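# Drape patch cord over both cable-manager fingers

## Task

Lay the patch cord across both fingers of the cable manager so it rests behind each finger's tip, with no part of the cord sagging more than a little lower than its two plugs. The cord must stay there on its own after the robot lets go, must be motionless when the result is judged, and must never be pushed into the solid body of a manager finger, a plug boot or the switch face at any moment. Finish by releasing the cord and moving the grippers away.

## Robot and tools

Robot: two arms, left_arm and right_arm, each ending in a parallel two-finger gripper. The names are labels only; left_arm sits on the +y side of the scene. A gripper's fingers extend along its own +z axis and close along its own y axis. The reported end_effector_position is the point between the finger pads, roughly 1 cm short of the fingertips.

Frame: one shared scene frame for everything. Origin on the table surface midway between the arms, +x out over the table, +z up. Positions are in metres, orientations are quaternions written w first (qw, qx, qy, qz). Printed hand positions can be slightly wrong, more so at long reach, and arms often settle a centimetre or more off target, usually low.

Row format (used by every moving call): a flat list of 16 numbers, always covering both arms even if one stays still: left_arm x, y, z, qw, qx, qy, qz, opening, then right_arm in the same eight-number order. x, y, z and the quaternion are an absolute target pose for that gripper in the scene frame, not an offset. Opening runs from -1 (closed) to +1 (fully open, 0.094 m). To hold an arm still, resend its exact pose and quaternion from the last result before it was meant to stop, plus its intended opening; to keep a gripper's orientation, repeat the same quaternion you chose rather than copying drifted readings.

Tools:
- execute_actions {actions, pictures}: actions is a list with at most one item. An empty list just reports the state. An item with rows (1 to 15 rows of 16 numbers) and optional steps (up to 15, default 15) plays one row per 1/30 s control step, repeating the final row if steps outnumber rows. An item with only steps (up to 300) waits that many steps counted from the previous result, including your reply time. pictures (boolean) toggles camera images; they come by default. A refused call sends nothing. A target more than 0.6 m from the arm's last reported position along any gripper axis is refused.
- move {target, speed}: target is one 16-number row as above. Each gripper travels a straight line toward its pose; both paths finish together, lasting 0.5 to 10 s (cut off at 10 s). speed is the path top speed in m/s, 0.002 to 0.5, default 0.25; rotation is capped at twice that in rad/s. The opening is applied at the start. Paths ignore obstacles and the other arm, grippers lag and may overshoot speed near full extension. Faster contact hits harder, and a target set further past the contact pushes harder.
- wait {seconds}: 0 to 10 s of letting the scene run with no new command.
- zoom_image {camera, region}: camera is cam_head_left or cam_head_right; region is [x0, y0, x1, y1] pixels in the 896x504 image, origin top-left, at most 504x504.
- finished_scene {scene}: closes the current scene for judging; irreversible. Use it only when the cord is hung, released and still.

Control details: each step the commanded pose is clipped to within 70 mm and 16 degrees of the measured pose, then damped inverse kinematics drives the joints, favouring position over orientation. After an action the arm continues only to its last clipped pose, so long moves may need several calls; check the result pose. Elbows stop just short of straight. Joint ranges (rad): waist -2.618 to 3.054, shoulder 0 to 3.142, elbow 0 to 3.142, wrist pitch -1.571 to 1.571, wrist yaw -1.571 to 1.571, wrist roll -2.094 to 2.094.

Gripping: grip_measured reports finger opening on the command scale (Joint positions' last value is metres). Readings may be off by about 1 mm per gripper. To hold something, command about 0.03 below grip_measured; smaller margins grip more softly. Pads push up to about 50 to 62 N, less on thin parts, with a brief spike on first contact.

Result lines: the state line shows each arm's pose as left_arm: … | right_arm: …. A move: line gives the ending (done, off_target, moving, held, fault), any limits (paced means the pose was clipped; held means a check blocked steps, after which the arm may jump fast) and each gripper's distance from its pose; if only one arm is named, the other finished. pose unreachable means the clearance check altered or blocked that arm's command; HELD marks affected steps. Hand target appears when nothing is queued. Joint torques are whole drive outputs with offsets and noise. MOTOR HOT warns from 75 °C; at 90 °C the arm halts 10 s; at 100 °C it goes limp and falls (OVER-TEMPERATURE FAULT). Avoid holding loads longer than needed.

Cameras: cam_head_left and cam_head_right, head-mounted, calibration given as K, distortion and T_world_to_cam; use them to locate the cord, plugs and manager fingers.

Avoid: dropping the cord, knocking anything off the table, arms colliding or pressing each other, slamming into the manager, boots or switch face, and leaving the cord swinging. Occasionally an outside push may nudge a loose object. Reply time runs the simulation, so keep replies efficient; smoother, lower-effort motion is preferred.

Each tool is called after "Call:" as a command line: name --argument value for each argument, lists and objects as JSON in quotes; but a table of rows of numbers goes row by row, as --pt "numbers of a row", without its own name.

## Session

Call:
execute_actions --actions '[]'

Scene clock: 0.00 s of 5233.50 s.
left_arm: end_effector_position=(+0.3236, +0.1416, +0.2539) grip_measured=+1.000 end_effector_quat_wxyz=(+0.527, +0.146, +0.733, -0.406) | right_arm: end_effector_position=(+0.4804, -0.5834, +0.3613) grip_measured=+1.000 end_effector_quat_wxyz=(+0.248, +0.074, +0.702, -0.664)
Joint positions: left_arm=[-0.369  0.95   0.509  0.318  0.334 -0.419  0.094] | right_arm=[-0.268  1.882  1.604  0.284  0.998 -1.114  0.094]
Joint velocities: left_arm=[ 0.002  0.012 -0.002 -0.051  0.037 -0.022  0.   ] | right_arm=[-0.002 -0.002 -0.007  0.007 -0.051  0.007  0.   ]
Joint torques (N m, as the arm reports them, + toward a larger angle): no reading
Motor temperatures (°C, as the motors report them): left_arm=[22 24 24 24 26 25] | right_arm=[25 24 23 24 26 24]
Hand target (left_arm): +0.323, +0.142, +0.253; +0.525, +0.146, +0.734, -0.404
Hand target (right_arm): +0.477, -0.582, +0.373; +0.260, +0.084, +0.695, -0.665

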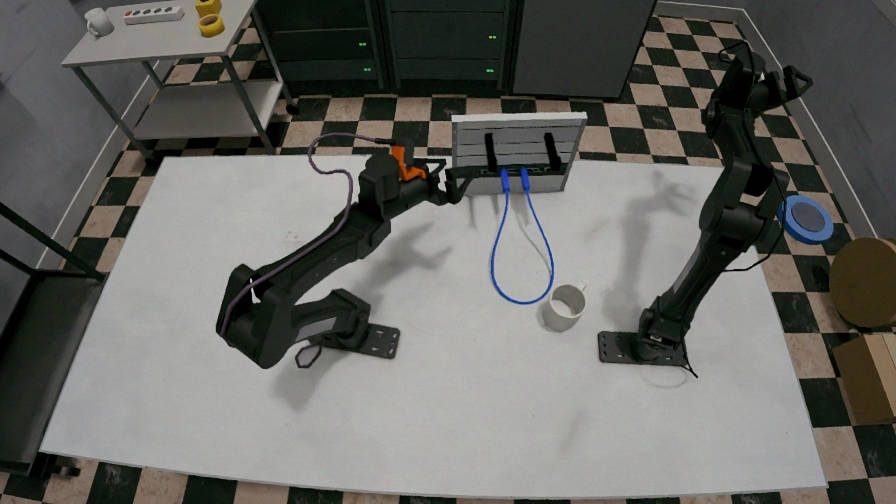

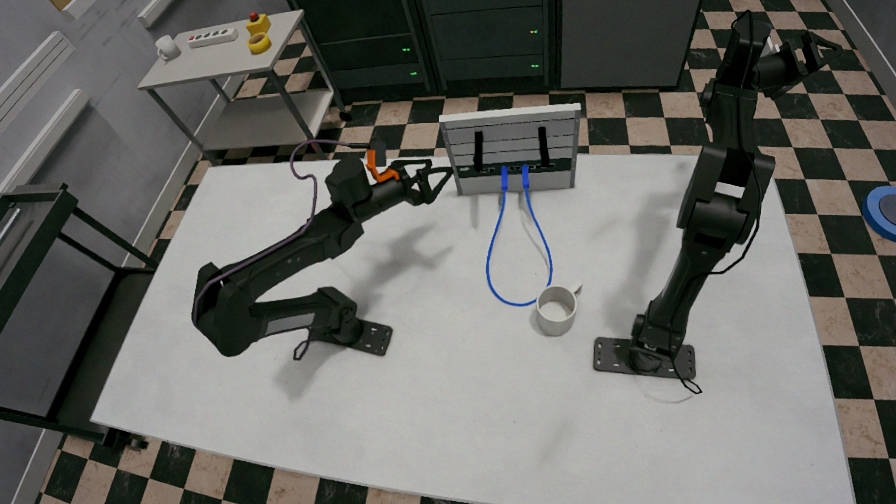

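Call:
zoom_image --camera "cam_head_left" --region '[420, 90, 640, 340]'

Call:
zoom_image --camera "cam_head_right" --region '[410, 80, 630, 340]'

Region (420, 90, 640, 340) of cam_head_left's 896x504 image, scaled by 2.016, with more detail than that image has; it fills the left 444 columns of this view, and the rest is white.

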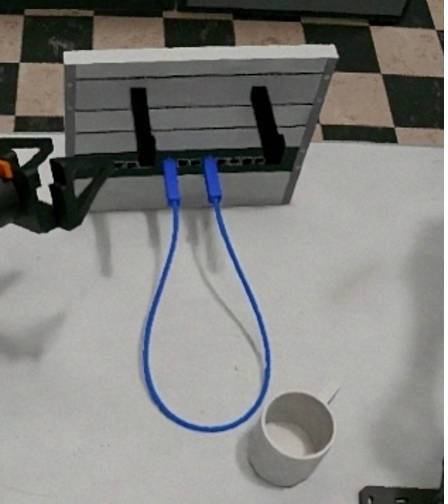

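Region (410, 80, 630, 340) of cam_head_right's 896x504 image, scaled by 1.938, with more detail than that image has; it fills the left 426 columns of this view, and the rest is white.

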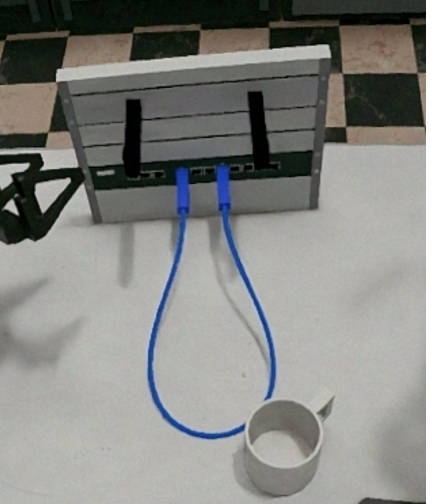

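Call:
move --target '[0.18,0.071,0.10,0,0,1,0,0.0, 0.097,-0.113,0.17,0,0,1,0,0.2]' --speed 0.3

Scene clock: 20.53 s of 5233.50 s.
left_arm: end_effector_position=(+0.1834, +0.0746, +0.0982) grip_measured=+0.002 end_effector_quat_wxyz=(-0.002, +0.002, +1.000, -0.008) | right_arm: end_effector_position=(+0.1069, -0.1136, +0.1675) grip_measured=+0.202 end_effector_quat_wxyz=(+0.002, -0.003, +1.000, -0.016)
Joint positions: left_arm=[-0.982  1.75   1.384 -1.192  0.01  -1.125  0.047] | right_arm=[ 1.215  1.262  1.204 -1.541  0.017  1.158  0.056]
Joint velocities: left_arm=[-0.007 -0.012  0.007  0.066  0.051  0.022  0.001] | right_arm=[-0.002  0.007 -0.012 -0.037  0.037  0.051 -0.   ]
Joint torques (N m, as the arm reports them, + toward a larger angle): left_arm=[-0.77 -6.85  7.39  0.33  0.06 -0.09] | right_arm=[ 0.8  -3.68  6.92  0.2  -0.03  0.12]
Motor temperatures (°C, as the motors report them): left_arm=[22 25 28 27 26 25] | right_arm=[25 33 27 26 26 24]
Hand target (left_arm): +0.181, +0.071, +0.099; -0.006, +0.001, +1.000, -0.005
Hand target (right_arm): +0.106, -0.108, +0.171; +0.005, -0.004, +1.000, -0.004
Off the commanded pose (left_arm): 0.005 m, 1 deg.
Off the commanded pose (right_arm): 0.010 m, 2 deg.
After step 90, 14.20 s passed at rest.
move: done; limits=paced

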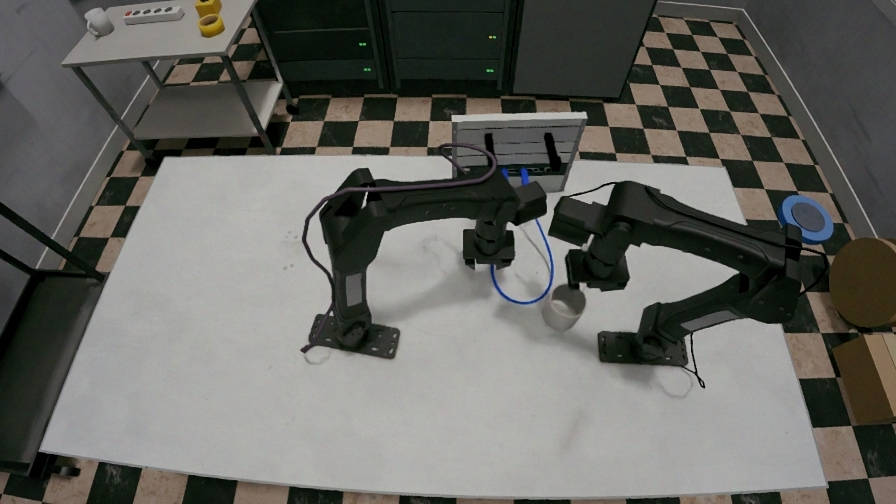

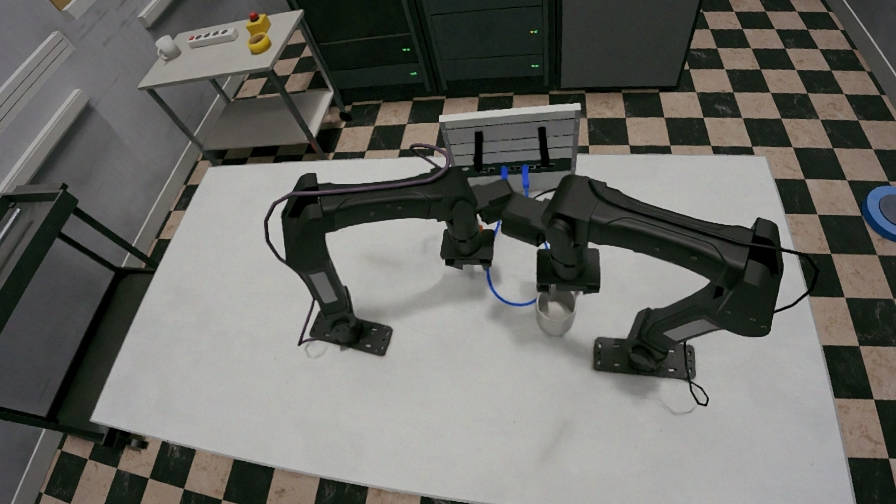

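Call:
move --target '[0.2,0.2,0.14,0,0,1,0,0.0, 0.062,-0.08,0.16,0.153,-0.69,0.69,0.153,0.2]'

Call:
zoom_image --camera "cam_head_left" --region '[460, 200, 700, 380]'

Scene clock: 26.40 s of 5233.50 s.
left_arm: end_effector_position=(+0.2029, +0.1909, +0.1387) grip_measured=+0.002 end_effector_quat_wxyz=(-0.001, -0.000, +1.000, -0.006) | right_arm: end_effector_position=(+0.0631, -0.0791, +0.1578) grip_measured=+0.202 end_effector_quat_wxyz=(-0.145, +0.691, -0.694, -0.141)
Joint positions: left_arm=[-0.688  1.416  1.206 -1.353  0.011 -0.836  0.047] | right_arm=[ 1.398  0.917  0.909 -1.164 -0.082 -0.203  0.056]
Joint velocities: left_arm=[ 0.017 -0.012  0.012  0.022 -0.037  0.095 -0.002] | right_arm=[ 0.012  0.002 -0.002 -0.037  0.022 -0.095  0.   ]
Joint torques (N m, as the arm reports them, + toward a larger angle): left_arm=[ 0.68 -6.67  4.61  0.38 -0.17  0.11] | right_arm=[-0.97 -3.42  5.34  0.96 -0.19 -0.02]
Motor temperatures (°C, as the motors report them): left_arm=[22 26 28 26 26 25] | right_arm=[25 31 27 26 26 24]
Hand target (left_arm): +0.201, +0.200, +0.139; +0.001, -0.000, +1.000, +0.000
Hand target (right_arm): +0.063, -0.079, +0.159; -0.154, +0.689, -0.692, -0.153
Off the commanded pose (left_arm): 0.010 m, 1 deg.
Off the commanded pose (right_arm): 0.003 m, 2 deg.
move: done

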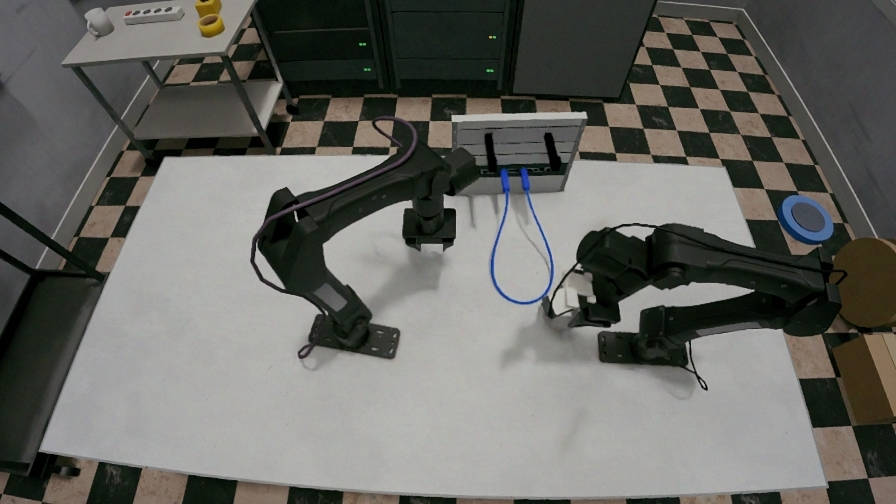

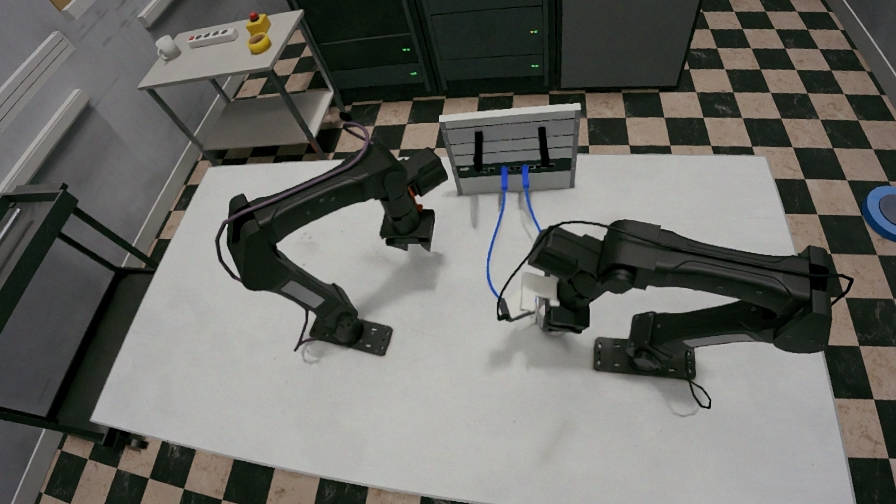

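Region (460, 200, 700, 380) of cam_head_left's 896x504 image, scaled by 2.100, with more detail than that image has; it fills the top 378 rows of this view, and the rest is white.

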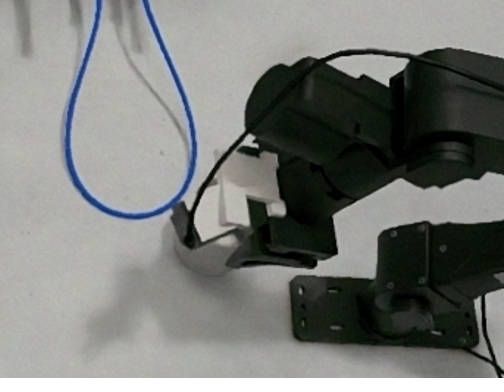

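Call:
move --target '[0.2,0.2,0.14,0,0,1,0,0.0, 0.062,-0.08,0.085,0.153,-0.69,0.69,0.153,0.2]' --speed 0.1

Call:
move --target '[0.2,0.2,0.14,0,0,1,0,0.0, 0.062,-0.08,0.085,0.153,-0.69,0.69,0.153,-1]'

Scene clock: 28.40 s of 5233.50 s.
left_arm: end_effector_position=(+0.2022, +0.1917, +0.1387) grip_measured=+0.002 end_effector_quat_wxyz=(-0.003, -0.000, +1.000, -0.005) | right_arm: end_effector_position=(+0.0618, -0.0830, +0.0823) grip_measured=+0.202 end_effector_quat_wxyz=(-0.142, +0.693, -0.693, -0.140)
Joint positions: left_arm=[-0.688  1.416  1.206 -1.357  0.011 -0.835  0.047] | right_arm=[ 1.398  0.871  0.594 -0.9   -0.084 -0.208  0.056]
Joint velocities: left_arm=[-0.022 -0.002  0.002  0.007 -0.037  0.051 -0.   ] | right_arm=[-0.012  0.017 -0.002 -0.022  0.007 -0.081  0.   ]
Joint torques (N m, as the arm reports them, + toward a larger angle): left_arm=[ 0.59 -6.79  4.76  0.36 -0.15  0.1 ] | right_arm=[-0.91 -3.23  5.77  0.97 -0.2  -0.03]
Motor temperatures (°C, as the motors report them): left_arm=[22 27 28 26 26 25] | right_arm=[25 30 27 26 26 24]
Hand target (left_arm): +0.200, +0.200, +0.140; -0.000, -0.000, +1.000, +0.000
Hand target (right_arm): +0.062, -0.081, +0.085; -0.153, +0.690, -0.690, -0.153
Off the commanded pose (left_arm): 0.009 m, 1 deg.
Off the commanded pose (right_arm): 0.004 m, 2 deg.
move: done

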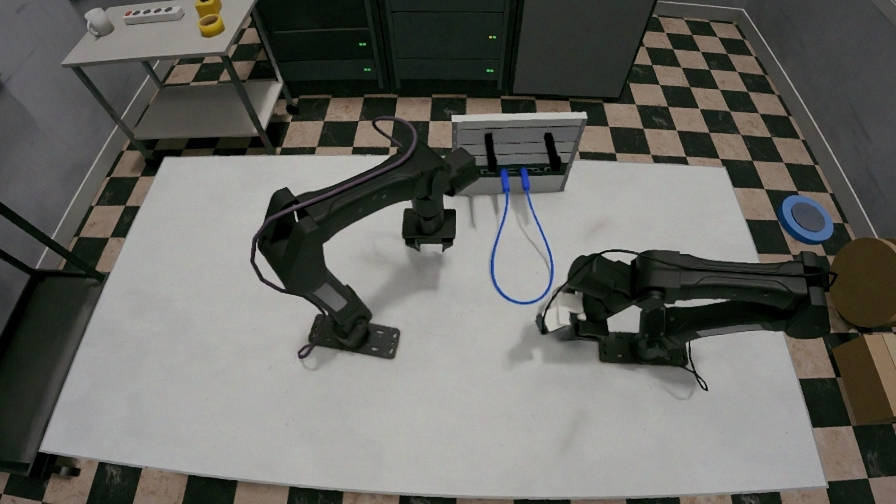

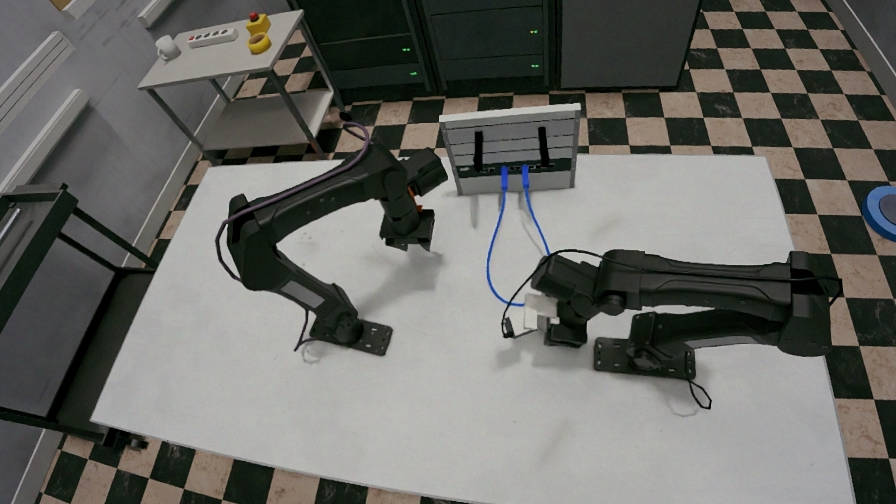

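Scene clock: 29.10 s of 5233.50 s.
left_arm: end_effector_position=(+0.2022, +0.1917, +0.1387) grip_measured=+0.002 end_effector_quat_wxyz=(-0.003, -0.000, +1.000, -0.005) | right_arm: end_effector_position=(+0.0619, -0.0829, +0.0823) grip_measured=-0.947 end_effector_quat_wxyz=(-0.142, +0.693, -0.692, -0.140)
Joint positions: left_arm=[-0.688  1.416  1.206 -1.358  0.011 -0.835  0.047] | right_arm=[ 1.398  0.871  0.594 -0.899 -0.084 -0.209  0.002]
Joint velocities: left_arm=[ 0.002  0.022 -0.012 -0.022 -0.037  0.037 -0.   ] | right_arm=[-0.007 -0.002 -0.012 -0.037  0.007  0.022 -0.   ]
Joint torques (N m, as the arm reports them, + toward a larger angle): left_arm=[ 0.65 -6.85  4.74  0.36 -0.18  0.11] | right_arm=[-0.99 -3.06  5.97  0.98 -0.2  -0.03]
Motor temperatures (°C, as the motors report them): left_arm=[22 27 28 26 26 25] | right_arm=[25 30 27 26 26 24]
Hand target (left_arm): +0.200, +0.200, +0.140; -0.000, -0.000, +1.000, +0.000
Hand target (right_arm): +0.062, -0.080, +0.085; -0.153, +0.690, -0.690, -0.153
Off the commanded pose (left_arm): 0.009 m, 1 deg.
Off the commanded pose (right_arm): 0.004 m, 2 deg.
move: done

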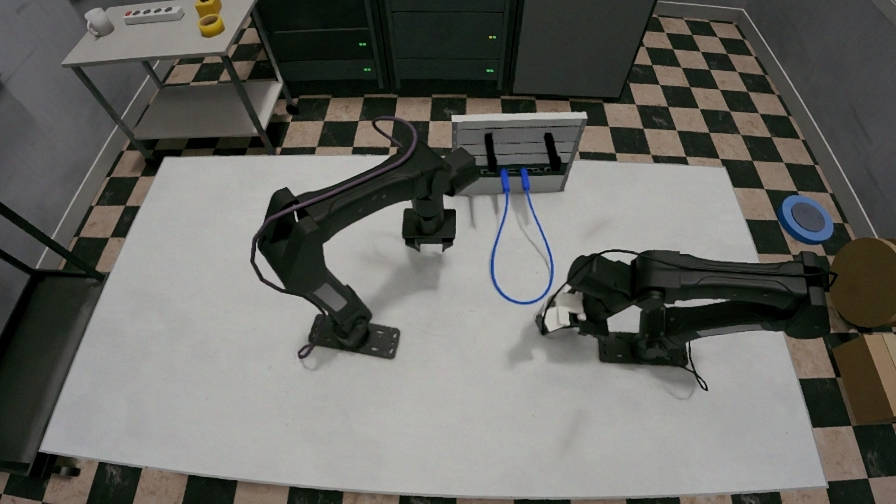

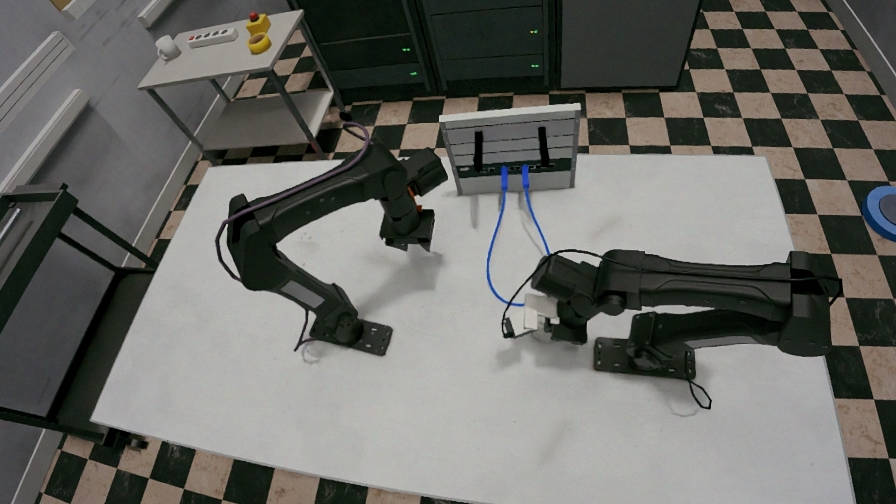

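Call:
move --target '[0.2,0.2,0.14,0,0,1,0,0.0, 0.062,-0.08,0.10,0.153,-0.69,0.69,0.153,-1]' --speed 0.1

Call:
move --target '[0.2,0.2,0.14,0,0,1,0,0.0, -0.09,-0.06,0.10,0.153,-0.69,0.69,0.153,-1]' --speed 0.15

Call:
move --target '[0.2,0.2,0.14,0,0,1,0,0.0, -0.09,-0.06,0.085,0.153,-0.69,0.69,0.153,-1]' --speed 0.05

Scene clock: 31.07 s of 5233.50 s.
left_arm: end_effector_position=(+0.2022, +0.1917, +0.1387) grip_measured=+0.002 end_effector_quat_wxyz=(-0.003, -0.000, +1.000, -0.005) | right_arm: end_effector_position=(+0.0602, -0.0868, +0.0828) grip_measured=-0.947 end_effector_quat_wxyz=(-0.134, +0.695, -0.694, -0.137)
Joint positions: left_arm=[-0.688  1.416  1.206 -1.358  0.011 -0.835  0.047] | right_arm=[ 1.398  0.871  0.602 -0.926 -0.088 -0.209  0.002]
Joint velocities: left_arm=[-0.012  0.002 -0.022 -0.022  0.007 -0.051 -0.001] | right_arm=[ 0.027 -0.002 -0.017 -0.051  0.007 -0.066  0.   ]
Joint torques (N m, as the arm reports them, + toward a larger angle): left_arm=[ 0.66 -6.86  4.73  0.36 -0.15  0.11] | right_arm=[-0.97 -3.01  9.84  0.68 -0.15 -0.04]
Motor temperatures (°C, as the motors report them): left_arm=[22 27 28 26 26 25] | right_arm=[25 29 27 26 26 24]
Hand target (left_arm): +0.200, +0.200, +0.140; -0.000, -0.000, +1.000, +0.000
Hand target (right_arm): +0.062, -0.080, +0.100; -0.153, +0.690, -0.690, -0.153
Off the commanded pose (left_arm): 0.009 m, 1 deg.
Off the commanded pose (right_arm): 0.019 m, 3 deg.
move: off_target (right_arm)

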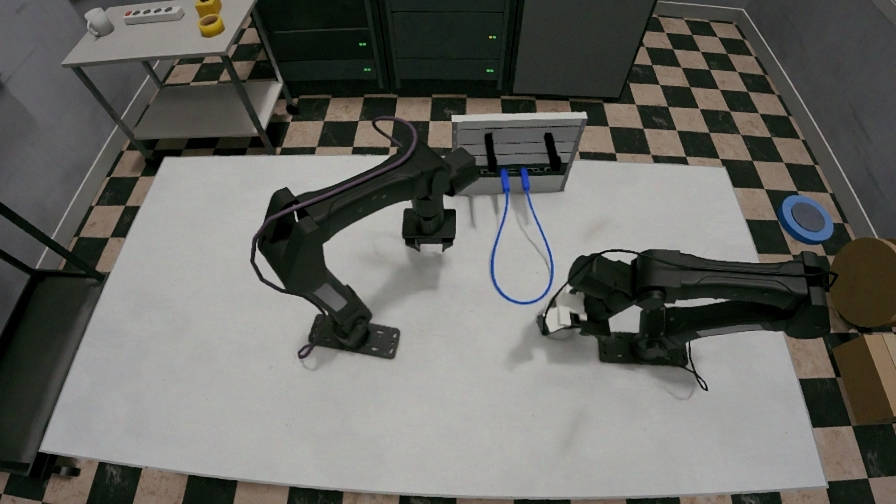

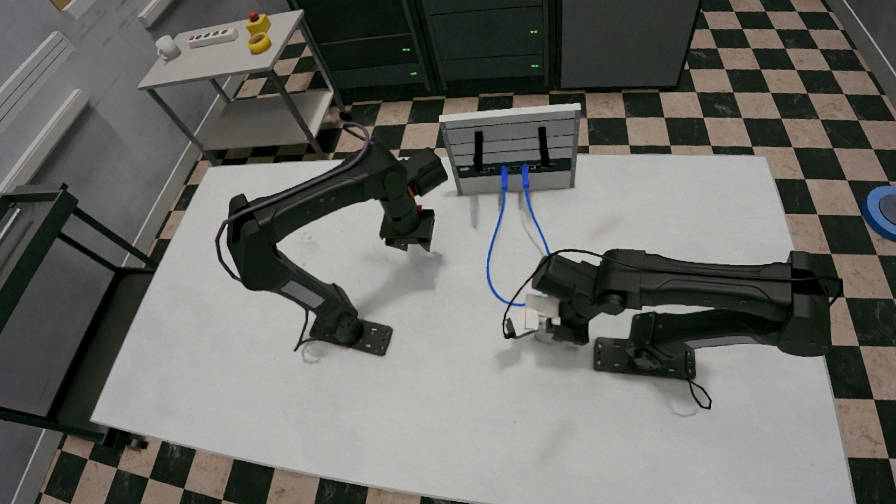

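Scene clock: 32.70 s of 5233.50 s.
left_arm: end_effector_position=(+0.2022, +0.1917, +0.1387) grip_measured=+0.002 end_effector_quat_wxyz=(-0.003, -0.000, +1.000, -0.005) | right_arm: end_effector_position=(-0.0817, -0.0720, +0.0857) grip_measured=-0.947 end_effector_quat_wxyz=(-0.137, +0.697, -0.692, -0.131)
Joint positions: left_arm=[-0.688  1.416  1.206 -1.358  0.011 -0.835  0.047] | right_arm=[ 2.31   1.155  0.748 -0.868  0.244  0.644  0.002]
Joint velocities: left_arm=[-0.022  0.002 -0.002 -0.022 -0.022 -0.051  0.   ] | right_arm=[ 0.002 -0.002 -0.037  0.037 -0.066  0.022 -0.001]
Joint torques (N m, as the arm reports them, + toward a larger angle): left_arm=[ 0.57 -6.83  4.68  0.36 -0.15  0.12] | right_arm=[ 0.85 -2.68 10.01  0.84  0.56  0.02]
Motor temperatures (°C, as the motors report them): left_arm=[22 27 28 26 26 25] | right_arm=[25 29 27 26 26 24]
Hand target (left_arm): +0.200, +0.200, +0.140; -0.000, -0.000, +1.000, +0.000
Hand target (right_arm): -0.089, -0.058, +0.101; -0.156, +0.690, -0.690, -0.155
Off the commanded pose (left_arm): 0.009 m, 1 deg.
Off the commanded pose (right_arm): 0.020 m, 3 deg.
move: off_target (right_arm)

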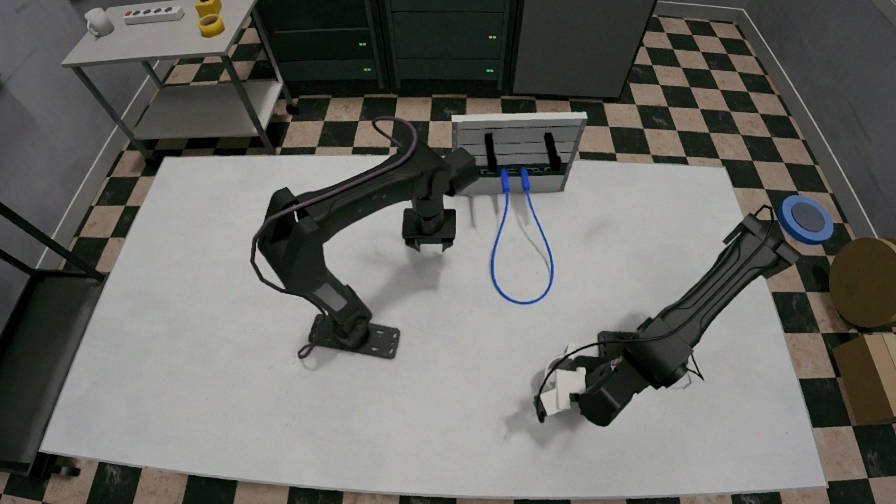

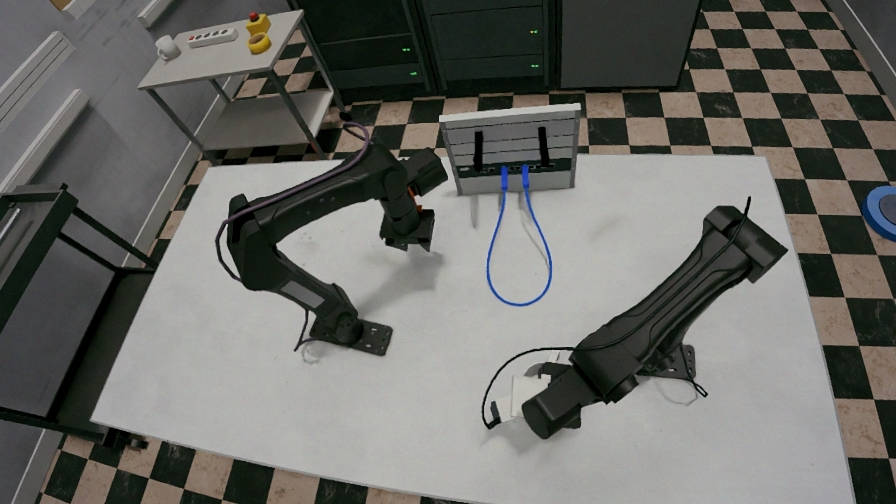

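Scene clock: 33.60 s of 5233.50 s.
left_arm: end_effector_position=(+0.2022, +0.1917, +0.1387) grip_measured=+0.002 end_effector_quat_wxyz=(-0.003, -0.000, +1.000, -0.005) | right_arm: end_effector_position=(-0.0898, -0.0656, +0.0858) grip_measured=-0.947 end_effector_quat_wxyz=(-0.136, +0.692, -0.693, -0.147)
Joint positions: left_arm=[-0.688  1.416  1.206 -1.358  0.011 -0.835  0.047] | right_arm=[ 2.318  1.169  0.748 -0.824  0.242  0.656  0.002]
Joint velocities: left_arm=[ 0.002 -0.002  0.007 -0.022  0.022 -0.007 -0.001] | right_arm=[-0.007  0.002  0.012 -0.007 -0.066 -0.022 -0.001]
Joint torques (N m, as the arm reports them, + toward a larger angle): left_arm=[ 0.6  -6.77  4.72  0.36 -0.16  0.11] | right_arm=[ 0.81 -3.    5.84  0.99  0.55  0.03]
Motor temperatures (°C, as the motors report them): left_arm=[22 27 28 26 26 25] | right_arm=[25 28 27 26 26 24]
Hand target (left_arm): +0.200, +0.200, +0.140; -0.000, -0.000, +1.000, +0.000
Hand target (right_arm): -0.090, -0.060, +0.085; -0.152, +0.690, -0.691, -0.153
Off the commanded pose (left_arm): 0.009 m, 1 deg.
Off the commanded pose (right_arm): 0.006 m, 2 deg.
move: done

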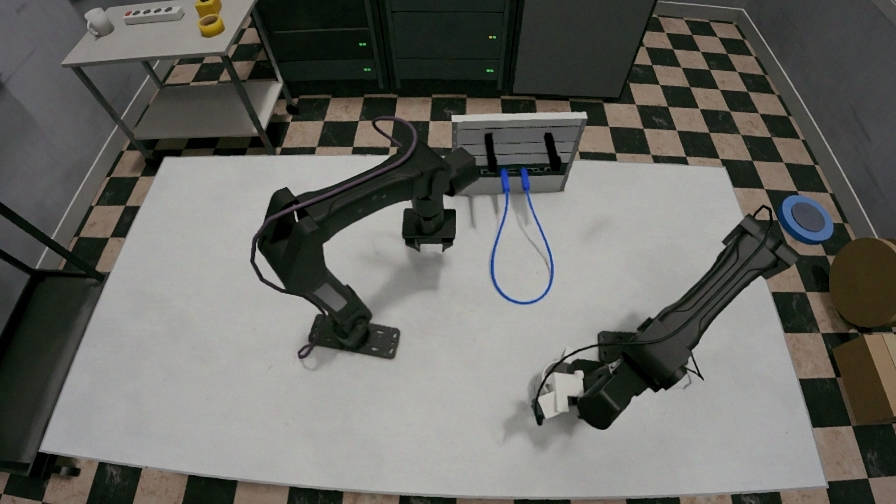

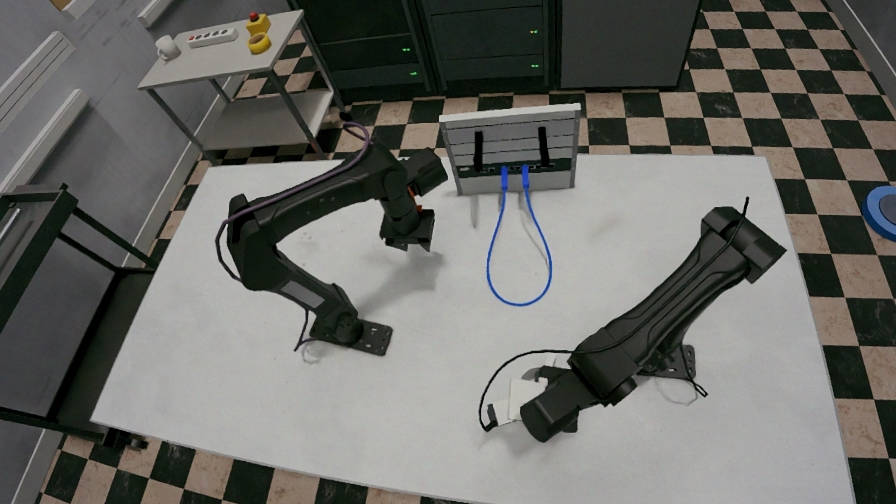

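Call:
move --target '[0.2,0.2,0.14,0,0,1,0,-0.3, -0.09,-0.06,0.085,0.153,-0.69,0.69,0.153,0.3]'

Call:
move --target '[0.18,0.069,0.08,0,0,1,0,-0.3, -0.06,-0.10,0.20,0.153,-0.69,0.69,0.153,0.3]'

Call:
move --target '[0.18,0.069,0.016,0,0,1,0,-0.3, 0.1,-0.25,0.22,0,0,1,0,-0.3]' --speed 0.15

Call:
zoom_image --camera "cam_head_right" --region '[400, 150, 640, 340]'

Scene clock: 40.30 s of 5233.50 s.
left_arm: end_effector_position=(+0.2022, +0.1917, +0.1387) grip_measured=-0.298 end_effector_quat_wxyz=(-0.003, -0.000, +1.000, -0.005) | right_arm: end_effector_position=(-0.0893, -0.0612, +0.0877) grip_measured=+0.298 end_effector_quat_wxyz=(-0.146, +0.689, -0.693, -0.153)
Joint positions: left_arm=[-0.688  1.416  1.206 -1.358  0.011 -0.835  0.033] | right_arm=[ 2.318  1.169  0.748 -0.809  0.261  0.656  0.061]
Joint velocities: left_arm=[ 0.012  0.007 -0.007 -0.007 -0.022 -0.022  0.001] | right_arm=[ 0.002  0.007  0.007  0.022  0.007 -0.066 -0.   ]
Joint torques (N m, as the arm reports them, + toward a larger angle): left_arm=[ 0.63 -6.89  4.71  0.37 -0.15  0.1 ] | right_arm=[ 0.9  -2.98  5.79  0.88  0.33  0.02]
Motor temperatures (°C, as the motors report them): left_arm=[22 28 27 25 26 25] | right_arm=[25 27 27 26 26 24]
Hand target (left_arm): +0.200, +0.200, +0.140; -0.000, -0.000, +1.000, +0.000
Hand target (right_arm): -0.090, -0.060, +0.085; -0.153, +0.690, -0.690, -0.153
Off the commanded pose (left_arm): 0.009 m, 1 deg.
Off the commanded pose (right_arm): 0.003 m, 1 deg.
After step 90, 3.00 s passed at rest.
move: done

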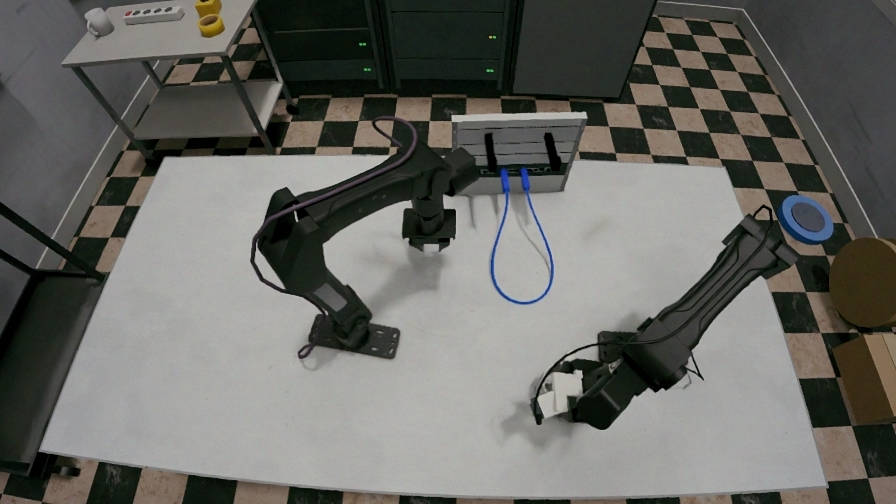

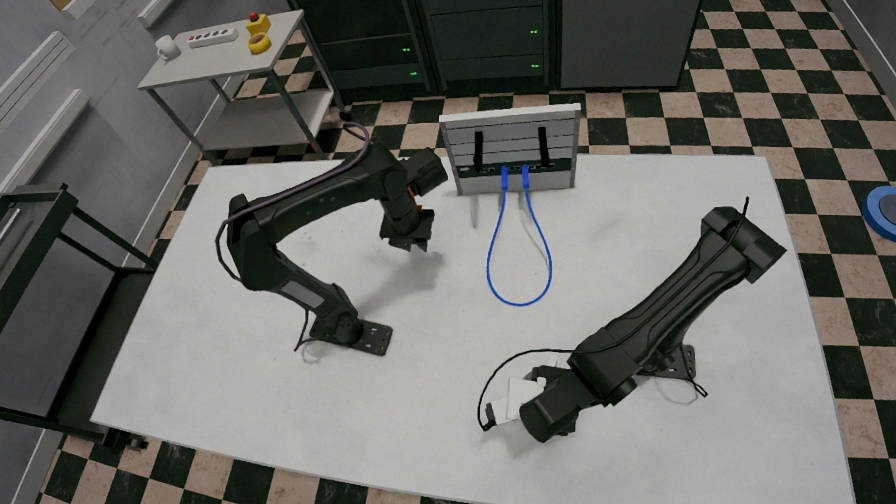

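Scene clock: 41.60 s of 5233.50 s.
left_arm: end_effector_position=(+0.1762, +0.0754, +0.0793) grip_measured=-0.298 end_effector_quat_wxyz=(-0.008, +0.003, +1.000, +0.003) | right_arm: end_effector_position=(-0.0617, -0.1000, +0.1877) grip_measured=+0.298 end_effector_quat_wxyz=(-0.146, +0.694, -0.692, -0.136)
Joint positions: left_arm=[-1.001  1.771  1.333 -1.145  0.011 -1.141  0.033] | right_arm=[ 2.345  1.032  1.088 -1.327  0.271  0.677  0.061]
Joint velocities: left_arm=[-0.002  0.012 -0.012  0.007  0.022  0.037  0.001] | right_arm=[-0.017 -0.007  0.017 -0.051 -0.007 -0.022 -0.001]
Joint torques (N m, as the arm reports them, + toward a larger angle): left_arm=[-0.45 -7.19  7.33  0.49 -0.13 -0.1 ] | right_arm=[ 0.83 -3.39  8.66  0.56  0.35  0.07]
Motor temperatures (°C, as the motors report them): left_arm=[22 28 28 25 26 25] | right_arm=[25 27 27 26 26 24]
Hand target (left_arm): +0.179, +0.069, +0.081; -0.002, +0.000, +1.000, -0.000
Hand target (right_arm): -0.061, -0.099, +0.200; -0.153, +0.690, -0.690, -0.153
Off the commanded pose (left_arm): 0.007 m, 1 deg.
Off the commanded pose (right_arm): 0.012 m, 2 deg.
move: off_target (right_arm)

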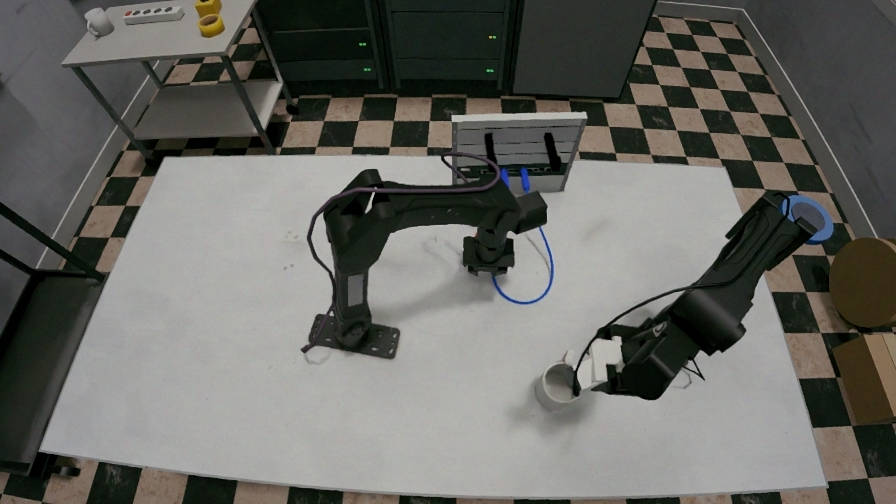

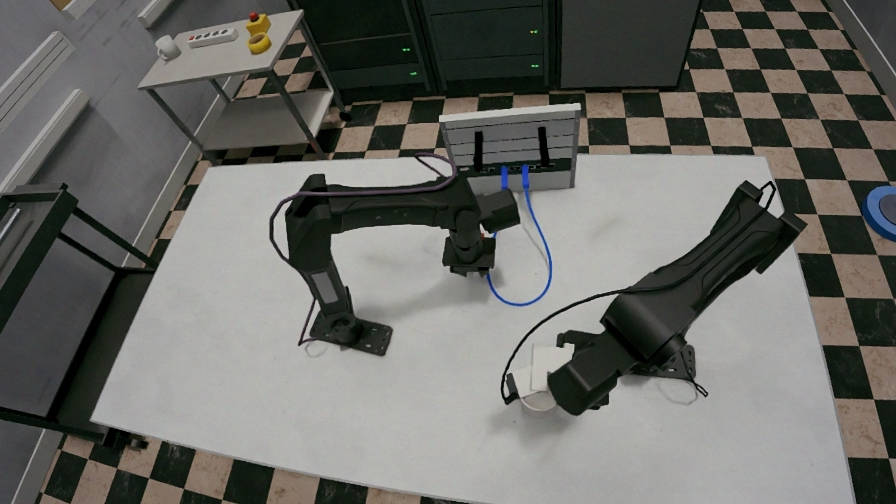

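Scene clock: 48.87 s of 5233.50 s.
left_arm: end_effector_position=(+0.1821, +0.0623, +0.0280) grip_measured=-0.298 end_effector_quat_wxyz=(+0.003, +0.003, +1.000, -0.019) | right_arm: end_effector_position=(+0.1004, -0.2538, +0.2189) grip_measured=-0.298 end_effector_quat_wxyz=(+0.362, +0.009, +0.921, +0.146)
Joint positions: left_arm=[-1.001  1.835  1.2   -0.898  0.011 -1.141  0.033] | right_arm=[ 0.461  0.218  1.006 -1.556  0.027  0.418  0.033]
Joint velocities: left_arm=[-0.017 -0.007  0.007 -0.007  0.022 -0.066  0.001] | right_arm=[-0.051 -0.002 -0.002  0.007 -0.037  0.037 -0.   ]
Joint torques (N m, as the arm reports them, + toward a larger angle): left_arm=[-0.4  -6.51  4.36  0.62 -0.15 -0.08] | right_arm=[-0.98  4.58  5.07  1.29 -0.05 -0.06]
Motor temperatures (°C, as the motors report them): left_arm=[22 28 27 25 26 25] | right_arm=[25 27 27 26 26 24]
Hand target (left_arm): +0.180, +0.069, +0.017; +0.000, -0.000, +1.000, -0.000
Hand target (right_arm): +0.100, -0.253, +0.220; +0.356, +0.008, +0.923, +0.142
Off the commanded pose (left_arm): 0.014 m, 2 deg.
Off the commanded pose (right_arm): 0.004 m, 46 deg; orientation clipped at the last step of the last action.
joint sent to its limit (right arm) — the command would take joint 4 (wrist pitch) past its lower limit, so that joint was sent only as far as its limit.
move: off_target (left_arm, right_arm); limits=paced

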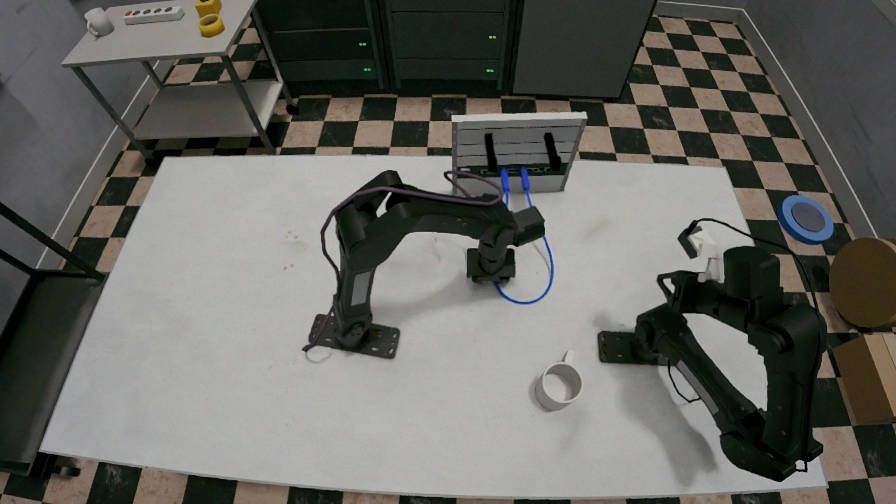

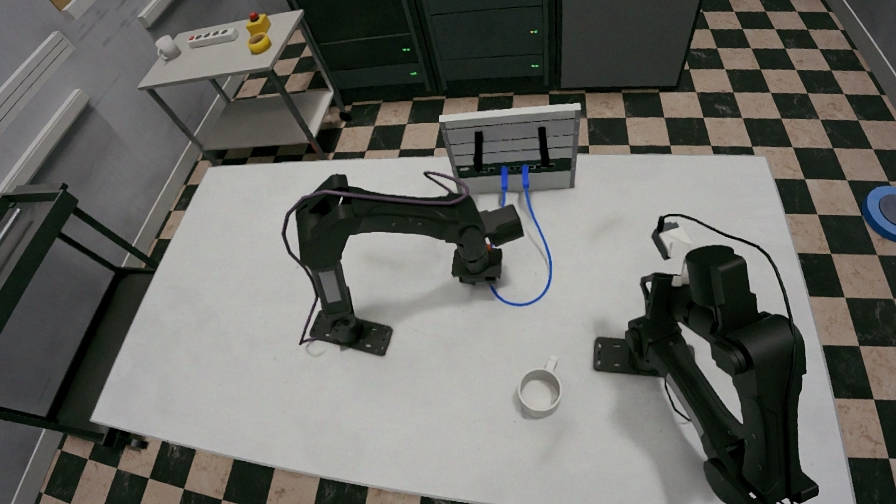

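Region (400, 150, 640, 340) of cam_head_right's 896x504 image, scaled by 2.100, with more detail than that image has; it fills the top 399 rows of this view, and the rest is white.

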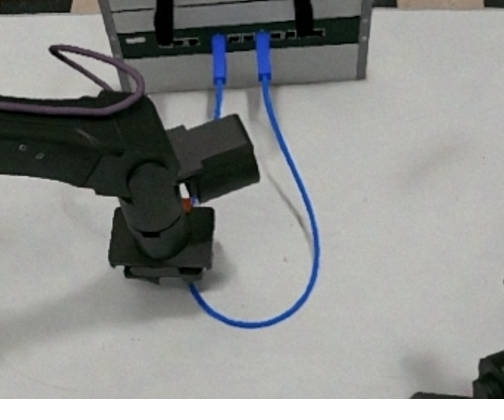

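Call:
move --target '[0.18,0.078,0.003,0,0,1,0,-0.3, 0.2,-0.25,0.12,0,0,1,0,-0.3]' --speed 0.15

Call:
move --target '[0.18,0.078,0.003,0,0,1,0,-1, 0.2,-0.25,0.12,0,0,1,0,-0.3]'

Scene clock: 52.80 s of 5233.50 s.
left_arm: end_effector_position=(+0.1817, +0.0634, +0.0167) grip_measured=-0.298 end_effector_quat_wxyz=(+0.006, +0.003, +1.000, -0.027) | right_arm: end_effector_position=(+0.1861, -0.2541, +0.1130) grip_measured=-0.298 end_effector_quat_wxyz=(-0.018, -0.001, +1.000, +0.001)
Joint positions: left_arm=[-1.001  1.835  1.15  -0.832  0.011 -1.141  0.033] | right_arm=[ 0.197  1.147  0.915 -1.375 -0.006  0.145  0.033]
Joint velocities: left_arm=[ 0.007  0.012 -0.012  0.081 -0.007 -0.022 -0.   ] | right_arm=[-0.012 -0.012  0.022  0.007 -0.051 -0.007 -0.002]
Joint torques (N m, as the arm reports them, + toward a larger angle): left_arm=[ 0.56 -6.81  3.26  0.58 -0.15  0.02] | right_arm=[ 0.84 -2.05  8.59  0.21  0.13  0.08]
Motor temperatures (°C, as the motors report them): left_arm=[22 29 27 25 26 25] | right_arm=[25 27 27 26 26 24]
Hand target (left_arm): +0.180, +0.078, +0.004; -0.000, +0.000, +1.000, -0.000
Hand target (right_arm): +0.197, -0.252, +0.119; -0.001, -0.003, +1.000, -0.001
Off the commanded pose (left_arm): 0.020 m, 3 deg.
Off the commanded pose (right_arm): 0.016 m, 2 deg.
move: off_target (left_arm, right_arm)

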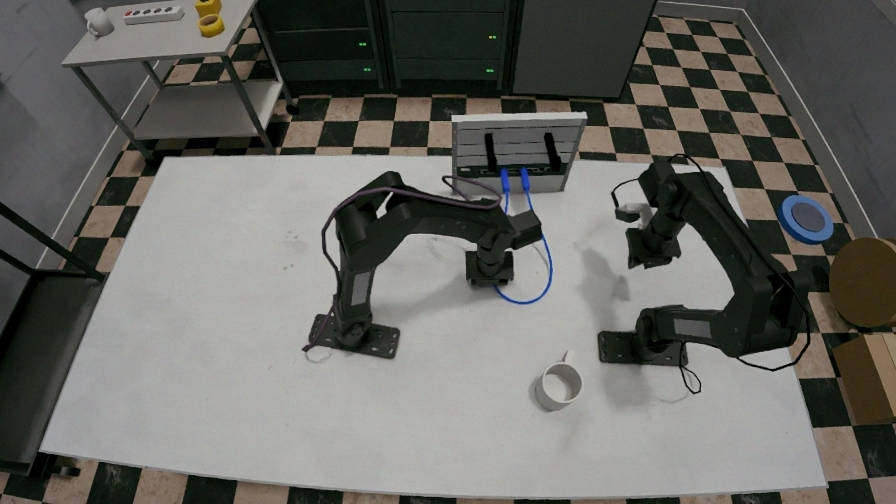

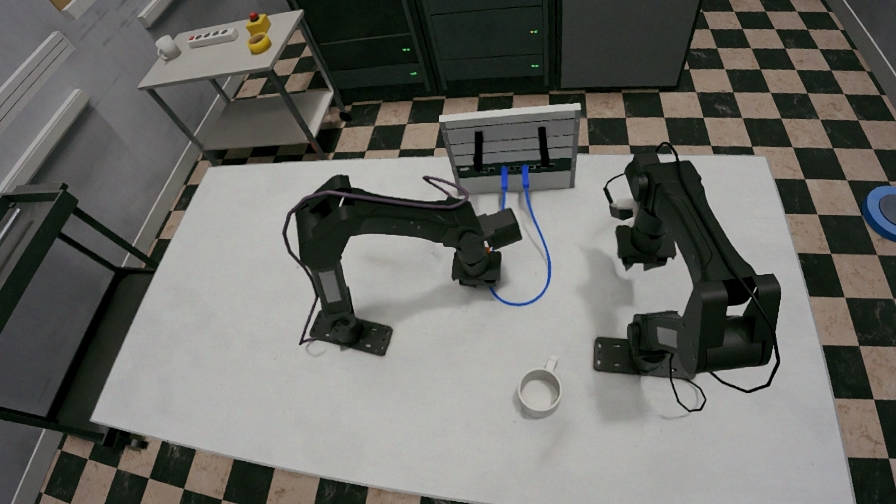

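Scene clock: 53.50 s of 5233.50 s.
left_arm: end_effector_position=(+0.1817, +0.0586, +0.0170) grip_measured=-0.991 end_effector_quat_wxyz=(+0.005, +0.004, +0.999, -0.037) | right_arm: end_effector_position=(+0.1863, -0.2530, +0.1130) grip_measured=-0.298 end_effector_quat_wxyz=(-0.017, +0.002, +1.000, +0.000)
Joint positions: left_arm=[-1.001  1.835  1.15  -0.814  0.021 -1.141  0.   ] | right_arm=[ 0.204  1.147  0.915 -1.373 -0.006  0.158  0.033]
Joint velocities: left_arm=[ 0.002  0.007  0.007 -0.007  0.007 -0.007 -0.002] | right_arm=[-0.007 -0.007  0.007 -0.066 -0.037 -0.022  0.002]
Joint torques (N m, as the arm reports them, + toward a larger angle): left_arm=[ 0.53 -6.81  3.36  0.41 -0.27  0.04] | right_arm=[ 0.84 -1.32  9.28  0.25  0.06  0.09]
Motor temperatures (°C, as the motors report them): left_arm=[22 29 27 25 26 25] | right_arm=[25 27 27 26 26 24]
Hand target (left_arm): +0.180, +0.078, +0.004; -0.000, +0.000, +1.000, -0.000
Hand target (right_arm): +0.200, -0.250, +0.120; +0.000, +0.000, +1.000, +0.000
Off the commanded pose (left_arm): 0.024 m, 4 deg.
Off the commanded pose (right_arm): 0.016 m, 2 deg.
move: off_target (left_arm, right_arm)

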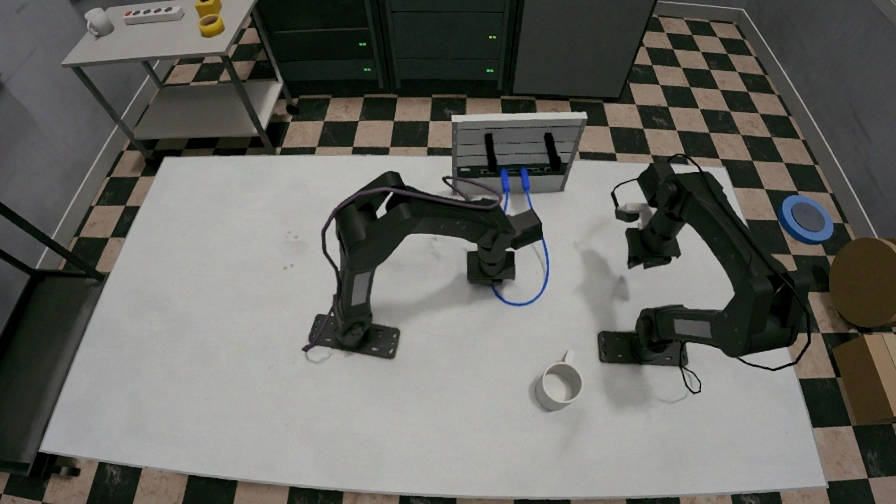

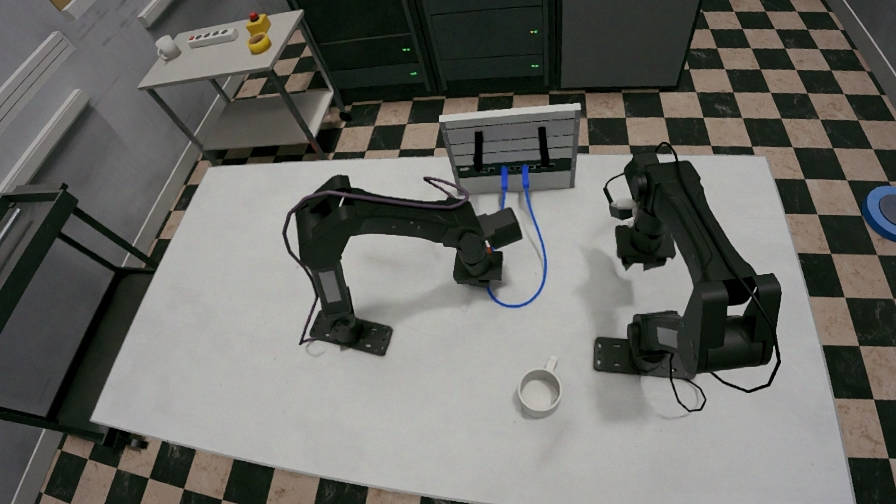

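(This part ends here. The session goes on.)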